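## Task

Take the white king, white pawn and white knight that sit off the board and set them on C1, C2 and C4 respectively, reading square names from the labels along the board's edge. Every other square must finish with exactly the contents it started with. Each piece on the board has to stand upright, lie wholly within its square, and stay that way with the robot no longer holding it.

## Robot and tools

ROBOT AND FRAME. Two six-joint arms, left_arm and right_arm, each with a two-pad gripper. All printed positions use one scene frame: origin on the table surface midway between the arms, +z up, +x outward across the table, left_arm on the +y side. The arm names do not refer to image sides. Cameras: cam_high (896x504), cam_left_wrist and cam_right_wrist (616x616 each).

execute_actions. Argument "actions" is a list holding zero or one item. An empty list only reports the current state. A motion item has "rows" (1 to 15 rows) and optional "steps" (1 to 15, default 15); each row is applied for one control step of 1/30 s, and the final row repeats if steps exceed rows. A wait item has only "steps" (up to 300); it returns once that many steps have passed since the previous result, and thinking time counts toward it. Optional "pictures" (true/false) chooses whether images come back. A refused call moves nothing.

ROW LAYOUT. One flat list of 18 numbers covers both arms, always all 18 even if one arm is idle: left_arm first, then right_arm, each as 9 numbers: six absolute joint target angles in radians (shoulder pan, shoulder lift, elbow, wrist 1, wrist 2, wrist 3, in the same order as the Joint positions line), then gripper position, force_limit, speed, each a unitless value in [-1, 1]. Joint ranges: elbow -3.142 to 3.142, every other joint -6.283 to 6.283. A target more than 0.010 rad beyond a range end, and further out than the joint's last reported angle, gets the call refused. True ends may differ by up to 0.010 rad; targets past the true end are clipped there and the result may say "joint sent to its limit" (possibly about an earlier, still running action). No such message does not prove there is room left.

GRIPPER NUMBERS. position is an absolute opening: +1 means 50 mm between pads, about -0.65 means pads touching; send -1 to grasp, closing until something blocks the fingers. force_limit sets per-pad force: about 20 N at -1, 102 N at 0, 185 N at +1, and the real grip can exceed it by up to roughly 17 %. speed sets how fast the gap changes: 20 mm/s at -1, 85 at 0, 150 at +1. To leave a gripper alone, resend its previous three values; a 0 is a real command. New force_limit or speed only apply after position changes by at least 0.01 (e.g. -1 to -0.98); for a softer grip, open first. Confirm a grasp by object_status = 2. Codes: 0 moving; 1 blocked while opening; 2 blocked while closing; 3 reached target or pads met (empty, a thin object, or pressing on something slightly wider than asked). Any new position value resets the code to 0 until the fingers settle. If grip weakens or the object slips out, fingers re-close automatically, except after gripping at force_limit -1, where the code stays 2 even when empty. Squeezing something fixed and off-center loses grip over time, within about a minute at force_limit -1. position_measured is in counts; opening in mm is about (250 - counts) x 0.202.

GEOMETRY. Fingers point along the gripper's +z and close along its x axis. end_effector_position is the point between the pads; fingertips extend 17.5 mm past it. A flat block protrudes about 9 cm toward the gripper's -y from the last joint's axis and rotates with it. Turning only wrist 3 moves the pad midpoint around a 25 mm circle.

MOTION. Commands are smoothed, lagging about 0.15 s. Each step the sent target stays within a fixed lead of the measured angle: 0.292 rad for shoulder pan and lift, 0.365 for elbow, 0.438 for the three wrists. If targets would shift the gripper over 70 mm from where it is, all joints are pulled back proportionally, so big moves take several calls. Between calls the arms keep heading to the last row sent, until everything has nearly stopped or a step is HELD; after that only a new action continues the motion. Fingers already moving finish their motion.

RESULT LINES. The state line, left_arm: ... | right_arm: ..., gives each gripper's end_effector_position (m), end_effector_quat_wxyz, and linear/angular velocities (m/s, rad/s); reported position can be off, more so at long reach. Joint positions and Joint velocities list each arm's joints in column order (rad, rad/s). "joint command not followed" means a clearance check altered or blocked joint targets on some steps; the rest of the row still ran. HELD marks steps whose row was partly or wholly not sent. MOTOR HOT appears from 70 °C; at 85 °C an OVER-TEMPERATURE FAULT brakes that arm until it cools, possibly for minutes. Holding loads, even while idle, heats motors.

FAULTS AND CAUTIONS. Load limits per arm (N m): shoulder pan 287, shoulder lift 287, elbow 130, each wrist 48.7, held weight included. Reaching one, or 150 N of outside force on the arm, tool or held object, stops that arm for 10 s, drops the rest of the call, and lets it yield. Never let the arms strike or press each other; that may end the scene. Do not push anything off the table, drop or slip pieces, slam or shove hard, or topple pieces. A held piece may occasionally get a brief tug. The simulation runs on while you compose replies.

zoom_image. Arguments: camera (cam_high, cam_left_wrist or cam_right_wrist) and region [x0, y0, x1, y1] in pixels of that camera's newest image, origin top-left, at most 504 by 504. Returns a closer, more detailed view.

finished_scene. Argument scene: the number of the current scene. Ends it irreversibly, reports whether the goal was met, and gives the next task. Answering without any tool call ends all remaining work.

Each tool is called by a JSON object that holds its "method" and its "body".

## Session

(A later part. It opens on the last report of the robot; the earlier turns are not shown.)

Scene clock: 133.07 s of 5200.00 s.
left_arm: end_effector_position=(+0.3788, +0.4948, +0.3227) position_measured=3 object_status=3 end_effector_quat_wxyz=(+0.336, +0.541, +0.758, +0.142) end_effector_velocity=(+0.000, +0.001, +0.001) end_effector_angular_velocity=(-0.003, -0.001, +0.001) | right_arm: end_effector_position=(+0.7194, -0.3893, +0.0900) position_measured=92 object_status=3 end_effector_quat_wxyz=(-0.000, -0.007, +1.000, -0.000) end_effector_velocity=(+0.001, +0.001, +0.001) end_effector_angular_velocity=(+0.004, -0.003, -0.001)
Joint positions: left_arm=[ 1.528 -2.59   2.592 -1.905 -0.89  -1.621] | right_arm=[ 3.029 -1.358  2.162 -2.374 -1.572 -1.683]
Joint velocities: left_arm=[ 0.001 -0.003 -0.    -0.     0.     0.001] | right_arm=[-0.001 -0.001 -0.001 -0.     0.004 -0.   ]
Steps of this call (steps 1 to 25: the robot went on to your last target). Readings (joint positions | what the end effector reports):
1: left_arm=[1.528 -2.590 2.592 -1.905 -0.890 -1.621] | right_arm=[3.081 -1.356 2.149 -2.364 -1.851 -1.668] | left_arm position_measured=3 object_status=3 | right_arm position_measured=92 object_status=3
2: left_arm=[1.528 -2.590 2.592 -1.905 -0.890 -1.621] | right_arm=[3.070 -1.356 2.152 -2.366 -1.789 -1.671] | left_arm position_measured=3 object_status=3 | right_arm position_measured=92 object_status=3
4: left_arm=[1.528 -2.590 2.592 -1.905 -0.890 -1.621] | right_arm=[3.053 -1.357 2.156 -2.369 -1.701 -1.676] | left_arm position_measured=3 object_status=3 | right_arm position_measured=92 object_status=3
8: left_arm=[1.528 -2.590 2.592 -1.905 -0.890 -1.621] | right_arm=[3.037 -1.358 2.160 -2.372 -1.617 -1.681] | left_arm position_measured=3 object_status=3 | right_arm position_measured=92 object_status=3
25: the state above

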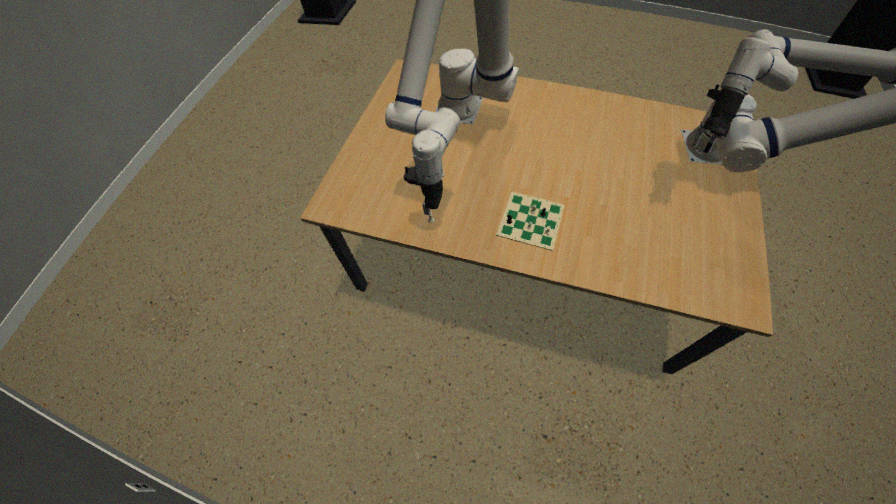

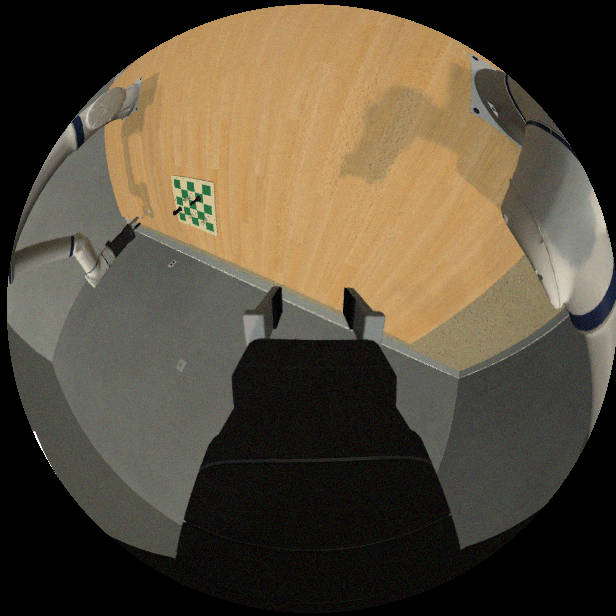

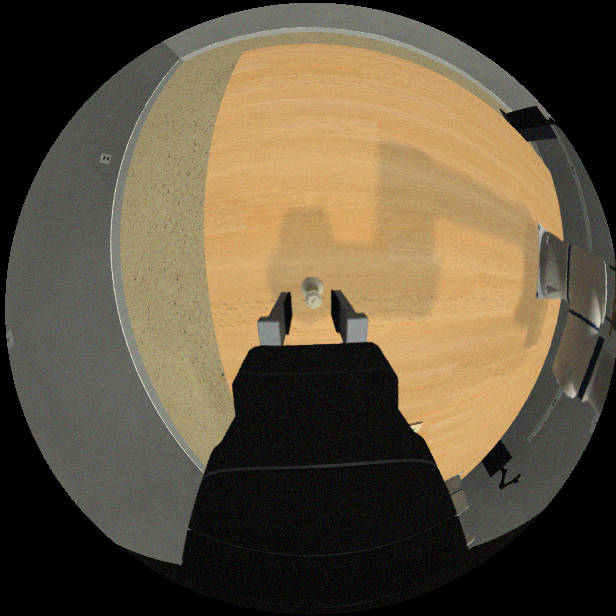

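{"method": "execute_actions", "body": {"actions": [{"rows":[[1.528,-2.59,2.592,-1.905,-0.89,-1.621,1,0,0,3.0287,-1.2998,2.1896,-2.4608,-1.571,-1.683,0.4,0,0]]}], "pictures": false}}

{"method": "execute_actions", "body": {"actions": [{"rows":[[1.528,-2.59,2.592,-1.905,-0.89,-1.621,1,0,0,3.0287,-1.2998,2.1896,-2.4608,-1.571,-1.683,-1,0.6,0]]}], "pictures": false}}

{"method": "execute_actions", "body": {"actions": [{"rows":[[1.528,-2.59,2.592,-1.905,-0.89,-1.621,1,0,0,3.0287,-1.41,2.14,-2.301,-1.571,-1.683,-1,0.6,0]]}], "pictures": false}}

{"method": "execute_actions", "body": {"actions": [{"rows":[[1.528,-2.59,2.592,-1.905,-0.89,-1.621,1,0,0,3.5607,-1.2035,1.912,-2.2795,-1.571,-1.151,-1,0.6,0]]}], "pictures": false}}

{"method": "execute_actions", "body": {"actions": [{"steps":25}], "pictures": false}}

{"method": "execute_actions", "body": {"actions": [{"rows":[[1.528,-2.59,2.592,-1.905,-0.89,-1.621,1,0,0,3.5607,-1.1442,1.9393,-2.3661,-1.571,-1.151,-1,0.6,0]]}]}}

{"method": "zoom_image", "body": {"camera": "cam_right_wrist", "region": [230,230,390,350]}}

Scene clock: 138.83 s of 5200.00 s.
left_arm: end_effector_position=(+0.3788, +0.4948, +0.3227) position_measured=3 object_status=3 end_effector_quat_wxyz=(+0.336, +0.541, +0.758, +0.142) end_effector_velocity=(+0.000, +0.000, -0.000) end_effector_angular_velocity=(+0.003, -0.000, -0.001) | right_arm: end_effector_position=(+0.7176, -0.3890, +0.0498) position_measured=92 object_status=3 end_effector_quat_wxyz=(+0.000, -0.007, +1.000, -0.000) end_effector_velocity=(-0.001, +0.000, -0.009) end_effector_angular_velocity=(-0.001, +0.001, +0.000)
Joint positions: left_arm=[ 1.528 -2.59   2.592 -1.905 -0.89  -1.621] | right_arm=[ 3.029 -1.301  2.189 -2.458 -1.571 -1.683]
Joint velocities: left_arm=[ 0.     0.001 -0.     0.001 -0.     0.002] | right_arm=[ 0.     0.014  0.005 -0.019 -0.001  0.   ]
Steps of this call (steps 1 to 15: the robot went on to your last target; steps 16 to 90: nothing new was sent; then 2.27 s passed at rest; steps 91 to 105: all 15 steps of this action). Readings (joint positions | what the end effector reports):
91: left_arm=[1.528 -2.590 2.592 -1.905 -0.890 -1.621] | right_arm=[3.029 -1.358 2.162 -2.374 -1.571 -1.683] | left_arm position_measured=3 object_status=3 | right_arm position_measured=92 object_status=3
92: left_arm=[1.528 -2.590 2.592 -1.905 -0.890 -1.621] | right_arm=[3.029 -1.349 2.165 -2.390 -1.571 -1.683] | left_arm position_measured=3 object_status=3 | right_arm position_measured=92 object_status=3
94: left_arm=[1.528 -2.590 2.592 -1.905 -0.890 -1.621] | right_arm=[3.029 -1.328 2.177 -2.419 -1.571 -1.683] | left_arm position_measured=3 object_status=3 | right_arm position_measured=92 object_status=3
98: left_arm=[1.528 -2.590 2.592 -1.905 -0.890 -1.621] | right_arm=[3.029 -1.310 2.185 -2.446 -1.571 -1.683] | left_arm position_measured=3 object_status=3 | right_arm position_measured=92 object_status=3
105: the state above

Scene clock: 139.33 s of 5200.00 s.
left_arm: end_effector_position=(+0.3788, +0.4948, +0.3227) position_measured=3 object_status=3 end_effector_quat_wxyz=(+0.336, +0.541, +0.758, +0.142) end_effector_velocity=(-0.001, -0.000, -0.001) end_effector_angular_velocity=(+0.002, +0.000, -0.003) | right_arm: end_effector_position=(+0.7175, -0.3890, +0.0487) position_measured=192 object_status=2 end_effector_quat_wxyz=(+0.000, -0.007, +1.000, -0.000) end_effector_velocity=(+0.001, -0.000, +0.000) end_effector_angular_velocity=(-0.000, -0.000, +0.001)
Joint positions: left_arm=[ 1.528 -2.59   2.592 -1.905 -0.89  -1.621] | right_arm=[ 3.029 -1.3    2.19  -2.461 -1.571 -1.683]
Joint velocities: left_arm=[-0.002 -0.001  0.002  0.    -0.     0.001] | right_arm=[ 0.     0.001 -0.001 -0.     0.    -0.001]
Steps of this call (steps 1 to 15: all 15 steps of this action). Readings (joint positions | what the end effector reports):
1: left_arm=[1.528 -2.590 2.592 -1.905 -0.890 -1.621] | right_arm=[3.029 -1.301 2.189 -2.459 -1.571 -1.683] | left_arm position_measured=3 object_status=3 | right_arm position_measured=96 object_status=0
2: left_arm=[1.528 -2.590 2.592 -1.905 -0.890 -1.621] | right_arm=[3.029 -1.301 2.189 -2.459 -1.571 -1.683] | left_arm position_measured=3 object_status=3 | right_arm position_measured=110 object_status=0
4: left_arm=[1.528 -2.590 2.592 -1.905 -0.890 -1.621] | right_arm=[3.029 -1.300 2.189 -2.460 -1.571 -1.683] | left_arm position_measured=3 object_status=3 | right_arm position_measured=138 object_status=0
8: left_arm=[1.528 -2.590 2.592 -1.905 -0.890 -1.621] | right_arm=[3.029 -1.300 2.189 -2.460 -1.571 -1.683] | left_arm position_measured=3 object_status=3 | right_arm position_measured=192 object_status=0
15: the state above

Scene clock: 139.83 s of 5200.00 s.
left_arm: end_effector_position=(+0.3788, +0.4948, +0.3227) position_measured=3 object_status=3 end_effector_quat_wxyz=(+0.336, +0.541, +0.758, +0.142) end_effector_velocity=(+0.000, +0.000, -0.001) end_effector_angular_velocity=(+0.002, +0.000, +0.001) | right_arm: end_effector_position=(+0.7175, -0.3890, +0.1234) position_measured=192 object_status=2 end_effector_quat_wxyz=(+0.000, -0.007, +1.000, -0.000) end_effector_velocity=(-0.001, +0.000, +0.020) end_effector_angular_velocity=(-0.000, -0.001, -0.000)
Joint positions: left_arm=[ 1.528 -2.59   2.592 -1.905 -0.89  -1.621] | right_arm=[ 3.029 -1.406  2.142 -2.306 -1.571 -1.683]
Joint velocities: left_arm=[ 0.     0.001  0.001 -0.     0.    -0.   ] | right_arm=[ 0.    -0.028 -0.013  0.039 -0.     0.   ]
Steps of this call (steps 1 to 15: all 15 steps of this action). Readings (joint positions | what the end effector reports):
1: left_arm=[1.528 -2.590 2.592 -1.905 -0.890 -1.621] | right_arm=[3.029 -1.300 2.190 -2.460 -1.571 -1.683] | left_arm position_measured=3 object_status=3 | right_arm position_measured=192 object_status=2
2: left_arm=[1.528 -2.590 2.592 -1.905 -0.890 -1.621] | right_arm=[3.029 -1.310 2.186 -2.444 -1.571 -1.683] | left_arm position_measured=3 object_status=3 | right_arm position_measured=192 object_status=2
4: left_arm=[1.528 -2.590 2.592 -1.905 -0.890 -1.621] | right_arm=[3.029 -1.349 2.167 -2.390 -1.571 -1.683] | left_arm position_measured=3 object_status=3 | right_arm position_measured=192 object_status=2
8: left_arm=[1.528 -2.590 2.592 -1.905 -0.890 -1.621] | right_arm=[3.029 -1.388 2.150 -2.332 -1.571 -1.683] | left_arm position_measured=3 object_status=3 | right_arm position_measured=192 object_status=2
15: the state above

Scene clock: 140.33 s of 5200.00 s.
left_arm: end_effector_position=(+0.3788, +0.4948, +0.3227) position_measured=3 object_status=3 end_effector_quat_wxyz=(+0.336, +0.541, +0.758, +0.142) end_effector_velocity=(-0.000, -0.000, -0.000) end_effector_angular_velocity=(-0.001, -0.000, -0.000) | right_arm: end_effector_position=(+0.7475, -0.2237, +0.1141) position_measured=192 object_status=2 end_effector_quat_wxyz=(+0.000, +0.027, +1.000, -0.000) end_effector_velocity=(-0.041, +0.366, -0.020) end_effector_angular_velocity=(-0.000, +0.002, +0.083)
Joint positions: left_arm=[ 1.528 -2.59   2.592 -1.905 -0.89  -1.621] | right_arm=[ 3.271 -1.286  2.004 -2.29  -1.571 -1.375]
Joint velocities: left_arm=[-0.001 -0.     0.    -0.     0.    -0.001] | right_arm=[ 0.511  0.159 -0.177  0.02  -0.     0.428]
Steps of this call (steps 1 to 15: all 15 steps of this action). Readings (joint positions | what the end effector reports):
1: left_arm=[1.528 -2.590 2.592 -1.905 -0.890 -1.621] | right_arm=[3.029 -1.407 2.141 -2.305 -1.571 -1.682] | left_arm position_measured=3 object_status=3 | right_arm position_measured=192 object_status=2
2: left_arm=[1.528 -2.590 2.592 -1.905 -0.890 -1.621] | right_arm=[3.040 -1.400 2.132 -2.303 -1.571 -1.666] | left_arm position_measured=3 object_status=3 | right_arm position_measured=192 object_status=2
4: left_arm=[1.528 -2.590 2.592 -1.905 -0.890 -1.621] | right_arm=[3.078 -1.374 2.103 -2.301 -1.571 -1.609] | left_arm position_measured=3 object_status=3 | right_arm position_measured=192 object_status=2
8: left_arm=[1.528 -2.590 2.592 -1.905 -0.890 -1.621] | right_arm=[3.148 -1.334 2.058 -2.296 -1.571 -1.506] | left_arm position_measured=3 object_status=3 | right_arm position_measured=192 object_status=2
15: the state above

Scene clock: 141.17 s of 5200.00 s.
left_arm: end_effector_position=(+0.3788, +0.4948, +0.3227) position_measured=3 object_status=3 end_effector_quat_wxyz=(+0.336, +0.541, +0.758, +0.142) end_effector_velocity=(-0.000, +0.000, -0.001) end_effector_angular_velocity=(+0.001, -0.000, -0.001) | right_arm: end_effector_position=(+0.6888, -0.0192, +0.1023) position_measured=192 object_status=2 end_effector_quat_wxyz=(+0.000, -0.006, +1.000, -0.000) end_effector_velocity=(-0.008, +0.018, -0.000) end_effector_angular_velocity=(+0.001, -0.001, +0.006)
Joint positions: left_arm=[ 1.528 -2.59   2.592 -1.905 -0.89  -1.621] | right_arm=[ 3.557 -1.204  1.913 -2.28  -1.571 -1.153]
Joint velocities: left_arm=[-0.001 -0.002  0.001  0.001  0.     0.001] | right_arm=[ 0.025  0.006 -0.008  0.001  0.001  0.019]
Steps of this call (steps 1 to 25: the robot went on to your last target). Readings (joint positions | what the end effector reports):
1: left_arm=[1.528 -2.590 2.592 -1.905 -0.890 -1.621] | right_arm=[3.288 -1.281 1.999 -2.289 -1.571 -1.361] | left_arm position_measured=3 object_status=3 | right_arm position_measured=192 object_status=2
2: left_arm=[1.528 -2.590 2.592 -1.905 -0.890 -1.621] | right_arm=[3.305 -1.276 1.993 -2.288 -1.571 -1.348] | left_arm position_measured=3 object_status=3 | right_arm position_measured=192 object_status=2
4: left_arm=[1.528 -2.590 2.592 -1.905 -0.890 -1.621] | right_arm=[3.339 -1.266 1.982 -2.287 -1.571 -1.321] | left_arm position_measured=3 object_status=3 | right_arm position_measured=192 object_status=2
8: left_arm=[1.528 -2.590 2.592 -1.905 -0.890 -1.621] | right_arm=[3.407 -1.247 1.961 -2.285 -1.571 -1.269] | left_arm position_measured=3 object_status=3 | right_arm position_measured=192 object_status=2
25: the state above

Scene clock: 141.67 s of 5200.00 s.
left_arm: end_effector_position=(+0.3788, +0.4948, +0.3227) position_measured=3 object_status=3 end_effector_quat_wxyz=(+0.336, +0.541, +0.758, +0.142) end_effector_velocity=(+0.000, -0.000, +0.000) end_effector_angular_velocity=(+0.002, -0.000, -0.002) | right_arm: end_effector_position=(+0.6881, -0.0167, +0.0540) position_measured=192 object_status=2 end_effector_quat_wxyz=(+0.001, -0.007, +1.000, +0.000) end_effector_velocity=(+0.001, +0.002, -0.007) end_effector_angular_velocity=(+0.004, -0.005, -0.001)
Joint positions: left_arm=[ 1.528 -2.59   2.592 -1.905 -0.89  -1.621] | right_arm=[ 3.561 -1.146  1.938 -2.364 -1.571 -1.151]
Joint velocities: left_arm=[ 0.     0.001 -0.    -0.     0.     0.002] | right_arm=[ 0.001  0.01   0.004 -0.02   0.001  0.001]
Steps of this call (steps 1 to 15: all 15 steps of this action). Readings (joint positions | what the end effector reports):
1: left_arm=[1.528 -2.590 2.592 -1.905 -0.890 -1.621] | right_arm=[3.558 -1.204 1.913 -2.280 -1.571 -1.153] | left_arm position_measured=3 object_status=3 | right_arm position_measured=192 object_status=2
2: left_arm=[1.528 -2.590 2.592 -1.905 -0.890 -1.621] | right_arm=[3.559 -1.195 1.915 -2.295 -1.571 -1.152] | left_arm position_measured=3 object_status=3 | right_arm position_measured=192 object_status=2
4: left_arm=[1.528 -2.590 2.592 -1.905 -0.890 -1.621] | right_arm=[3.560 -1.173 1.927 -2.324 -1.571 -1.152] | left_arm position_measured=3 object_status=3 | right_arm position_measured=192 object_status=2
8: left_arm=[1.528 -2.590 2.592 -1.905 -0.890 -1.621] | right_arm=[3.560 -1.154 1.935 -2.351 -1.571 -1.151] | left_arm position_measured=3 object_status=3 | right_arm position_measured=192 object_status=2
15: the state above

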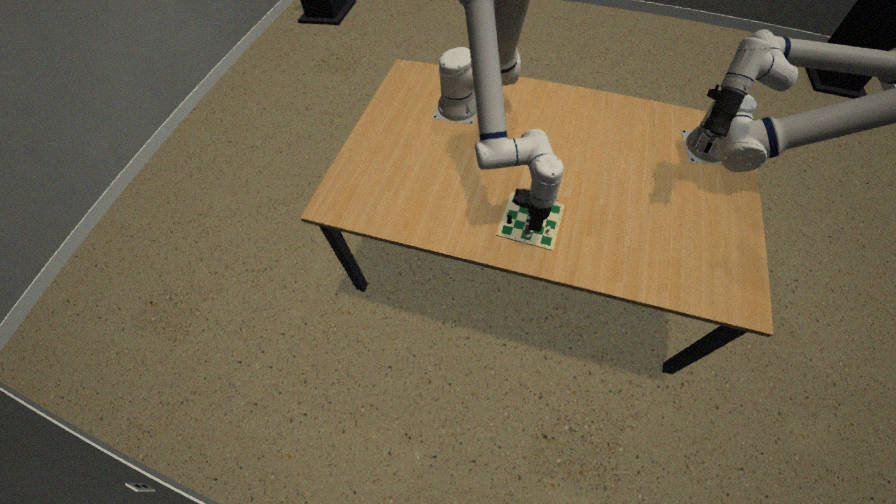

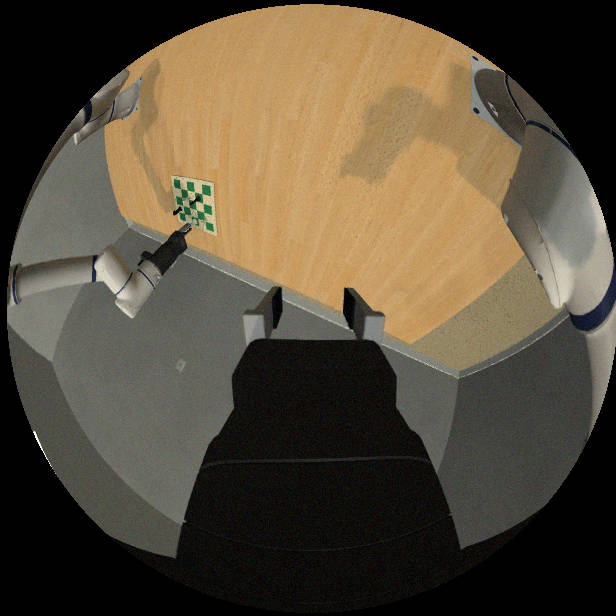

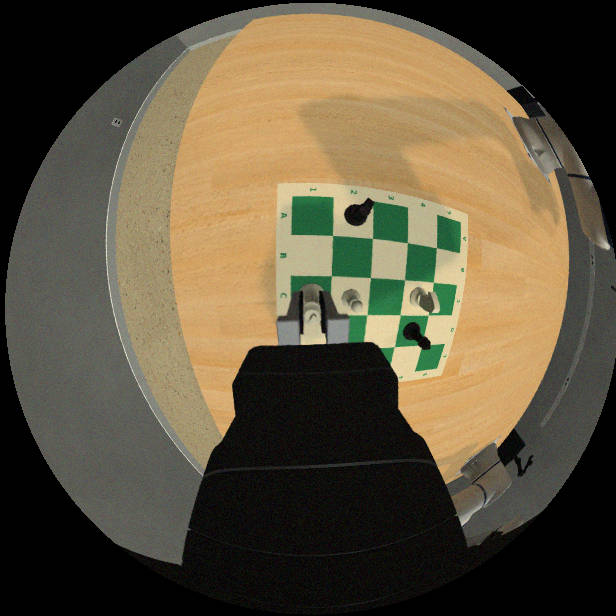

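Region (230, 230, 390, 350) of cam_right_wrist's 616x616 image, scaled by 3.150, with more detail than that image has; it fills the top 378 rows of this view, and the rest is white.

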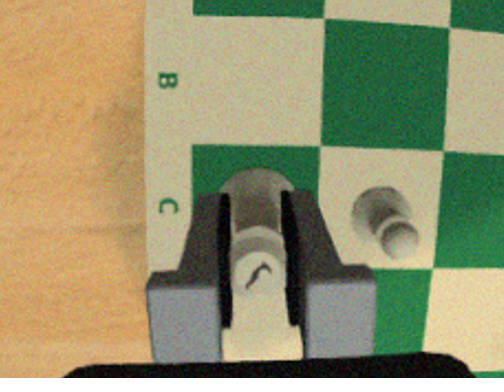

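{"method": "execute_actions", "body": {"actions": [{"rows":[[1.528,-2.59,2.592,-1.905,-0.89,-1.621,1,0,0,3.5607,-1.1465,1.9383,-2.3628,-1.571,-1.151,0.2,0,-0.7]]}]}}

{"method": "execute_actions", "body": {"actions": [{"rows":[[1.528,-2.59,2.592,-1.905,-0.89,-1.621,1,0,0,3.5607,-1.26,1.88,-2.191,-1.571,-1.151,0.2,0,-0.7]]}]}}

{"method": "zoom_image", "body": {"camera": "cam_right_wrist", "region": [260,190,460,350]}}

Scene clock: 145.27 s of 5200.00 s.
left_arm: end_effector_position=(+0.3788, +0.4948, +0.3227) position_measured=3 object_status=3 end_effector_quat_wxyz=(+0.336, +0.541, +0.758, +0.142) end_effector_velocity=(+0.000, -0.000, +0.001) end_effector_angular_velocity=(-0.000, -0.000, -0.001) | right_arm: end_effector_position=(+0.6876, -0.0169, +0.0537) position_measured=123 object_status=0 end_effector_quat_wxyz=(+0.000, -0.007, +1.000, -0.000) end_effector_velocity=(+0.000, +0.000, +0.001) end_effector_angular_velocity=(+0.001, -0.000, +0.000)
Joint positions: left_arm=[ 1.528 -2.59   2.592 -1.905 -0.89  -1.621] | right_arm=[ 3.561 -1.146  1.938 -2.363 -1.571 -1.151]
Joint velocities: left_arm=[ 0.     0.    -0.002  0.001  0.     0.001] | right_arm=[ 0.    -0.001 -0.     0.001  0.001 -0.   ]
Steps of this call (steps 1 to 15: the robot went on to your last target; steps 16 to 90: nothing new was sent; then 0.10 s passed at rest; steps 91 to 105: all 15 steps of this action). Readings (joint positions | what the end effector reports):
91: left_arm=[1.528 -2.590 2.592 -1.905 -0.890 -1.621] | right_arm=[3.561 -1.144 1.940 -2.366 -1.571 -1.151] | left_arm position_measured=3 object_status=3 | right_arm position_measured=189 object_status=0
92: left_arm=[1.528 -2.590 2.592 -1.905 -0.890 -1.621] | right_arm=[3.561 -1.144 1.940 -2.365 -1.571 -1.151] | left_arm position_measured=3 object_status=3 | right_arm position_measured=184 object_status=0
94: left_arm=[1.528 -2.590 2.592 -1.905 -0.890 -1.621] | right_arm=[3.561 -1.144 1.940 -2.363 -1.571 -1.151] | left_arm position_measured=3 object_status=3 | right_arm position_measured=171 object_status=0
98: left_arm=[1.528 -2.590 2.592 -1.905 -0.890 -1.621] | right_arm=[3.561 -1.146 1.939 -2.363 -1.571 -1.151] | left_arm position_measured=3 object_status=3 | right_arm position_measured=145 object_status=0
105: the state above

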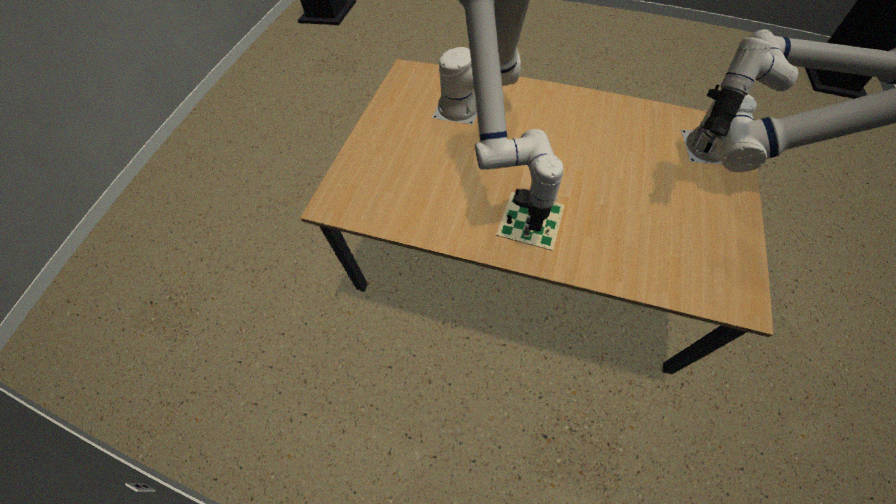

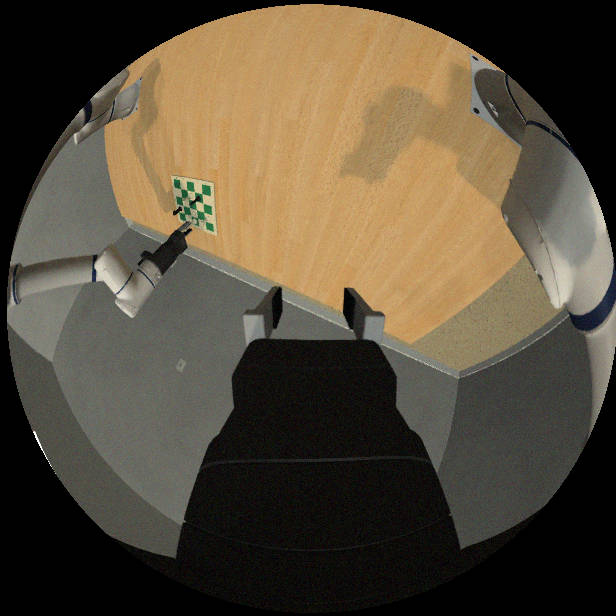

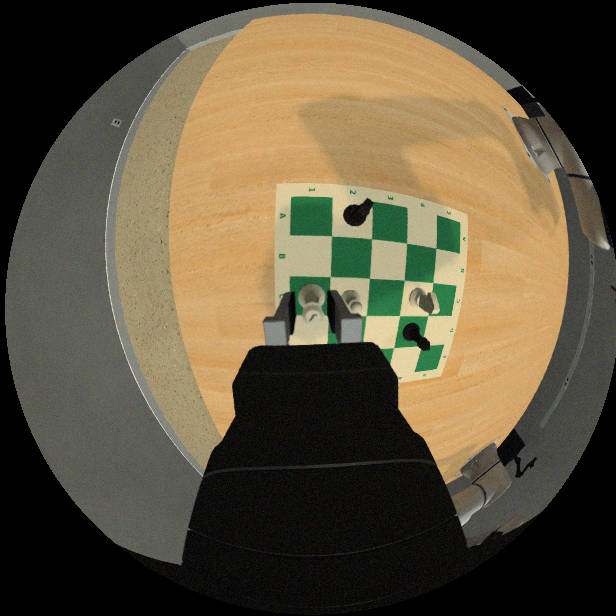

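Scene clock: 145.77 s of 5200.00 s.
left_arm: end_effector_position=(+0.3788, +0.4948, +0.3227) position_measured=3 object_status=3 end_effector_quat_wxyz=(+0.336, +0.541, +0.758, +0.142) end_effector_velocity=(+0.000, -0.000, -0.001) end_effector_angular_velocity=(+0.003, +0.000, -0.000) | right_arm: end_effector_position=(+0.6865, -0.0174, +0.1495) position_measured=123 object_status=3 end_effector_quat_wxyz=(+0.000, -0.007, +1.000, -0.000) end_effector_velocity=(-0.002, -0.001, +0.030) end_effector_angular_velocity=(+0.000, -0.000, +0.000)
Joint positions: left_arm=[ 1.528 -2.59   2.592 -1.905 -0.89  -1.621] | right_arm=[ 3.561 -1.256  1.882 -2.198 -1.571 -1.151]
Joint velocities: left_arm=[ 0.     0.002  0.    -0.     0.     0.001] | right_arm=[-0.    -0.033 -0.018  0.051  0.    -0.   ]
Steps of this call (steps 1 to 15: all 15 steps of this action). Readings (joint positions | what the end effector reports):
1: left_arm=[1.528 -2.590 2.592 -1.905 -0.890 -1.621] | right_arm=[3.561 -1.147 1.938 -2.362 -1.571 -1.151] | left_arm position_measured=3 object_status=3 | right_arm position_measured=123 object_status=0
2: left_arm=[1.528 -2.590 2.592 -1.905 -0.890 -1.621] | right_arm=[3.561 -1.157 1.934 -2.345 -1.571 -1.151] | left_arm position_measured=3 object_status=3 | right_arm position_measured=123 object_status=0
4: left_arm=[1.528 -2.590 2.592 -1.905 -0.890 -1.621] | right_arm=[3.561 -1.189 1.916 -2.300 -1.571 -1.151] | left_arm position_measured=3 object_status=3 | right_arm position_measured=123 object_status=3
8: left_arm=[1.528 -2.590 2.592 -1.905 -0.890 -1.621] | right_arm=[3.561 -1.234 1.894 -2.231 -1.571 -1.151] | left_arm position_measured=3 object_status=3 | right_arm position_measured=123 object_status=3
15: the state above

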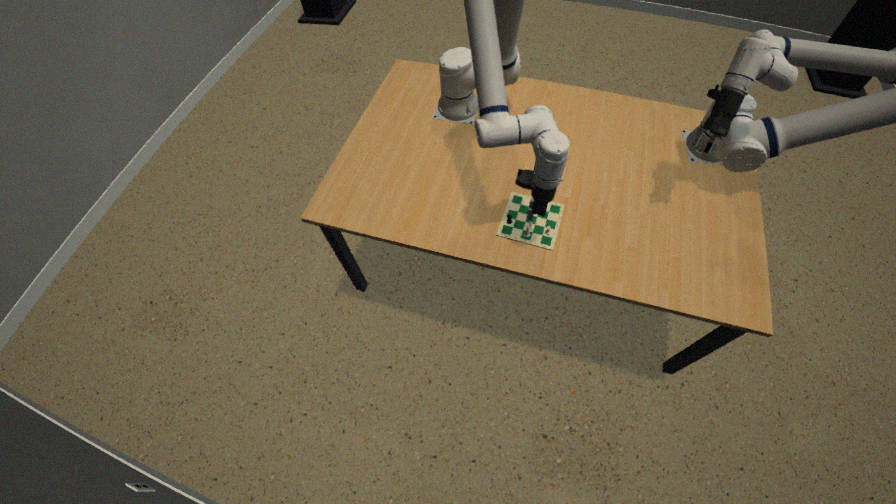

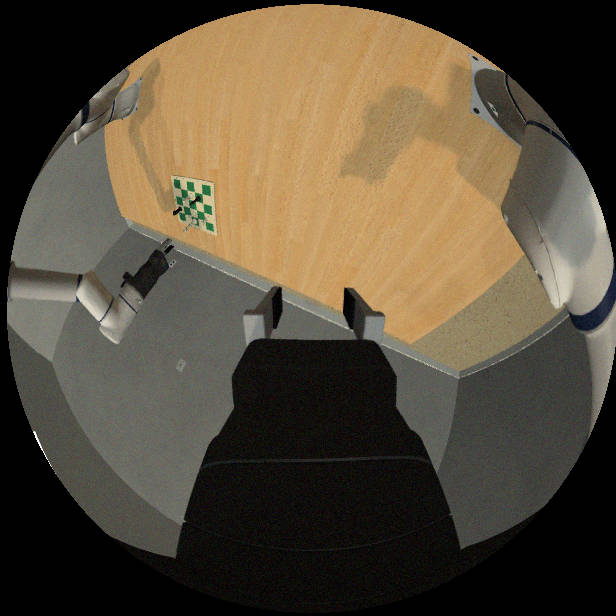

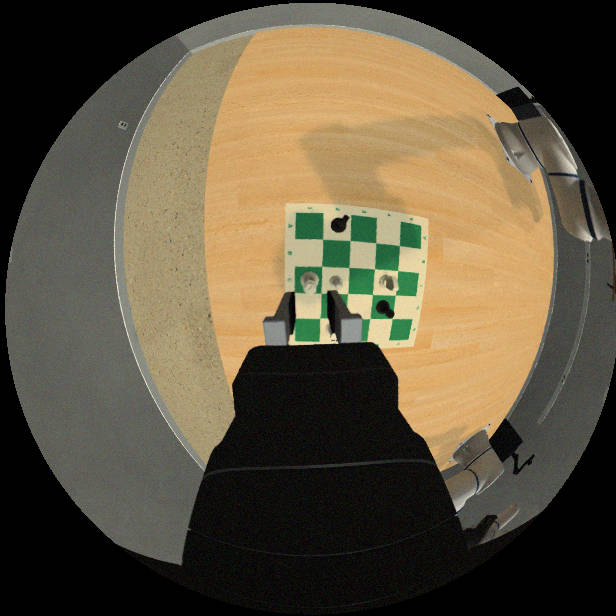

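Region (260, 190, 460, 350) of cam_right_wrist's 616x616 image, scaled by 2.520, with more detail than that image has; it fills the top 403 rows of this view, and the rest is white.

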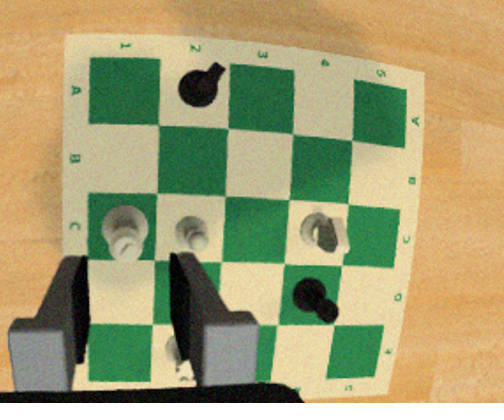

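{"method": "finished_scene", "body": {"scene": 1}}

The scene is finished: the task was done.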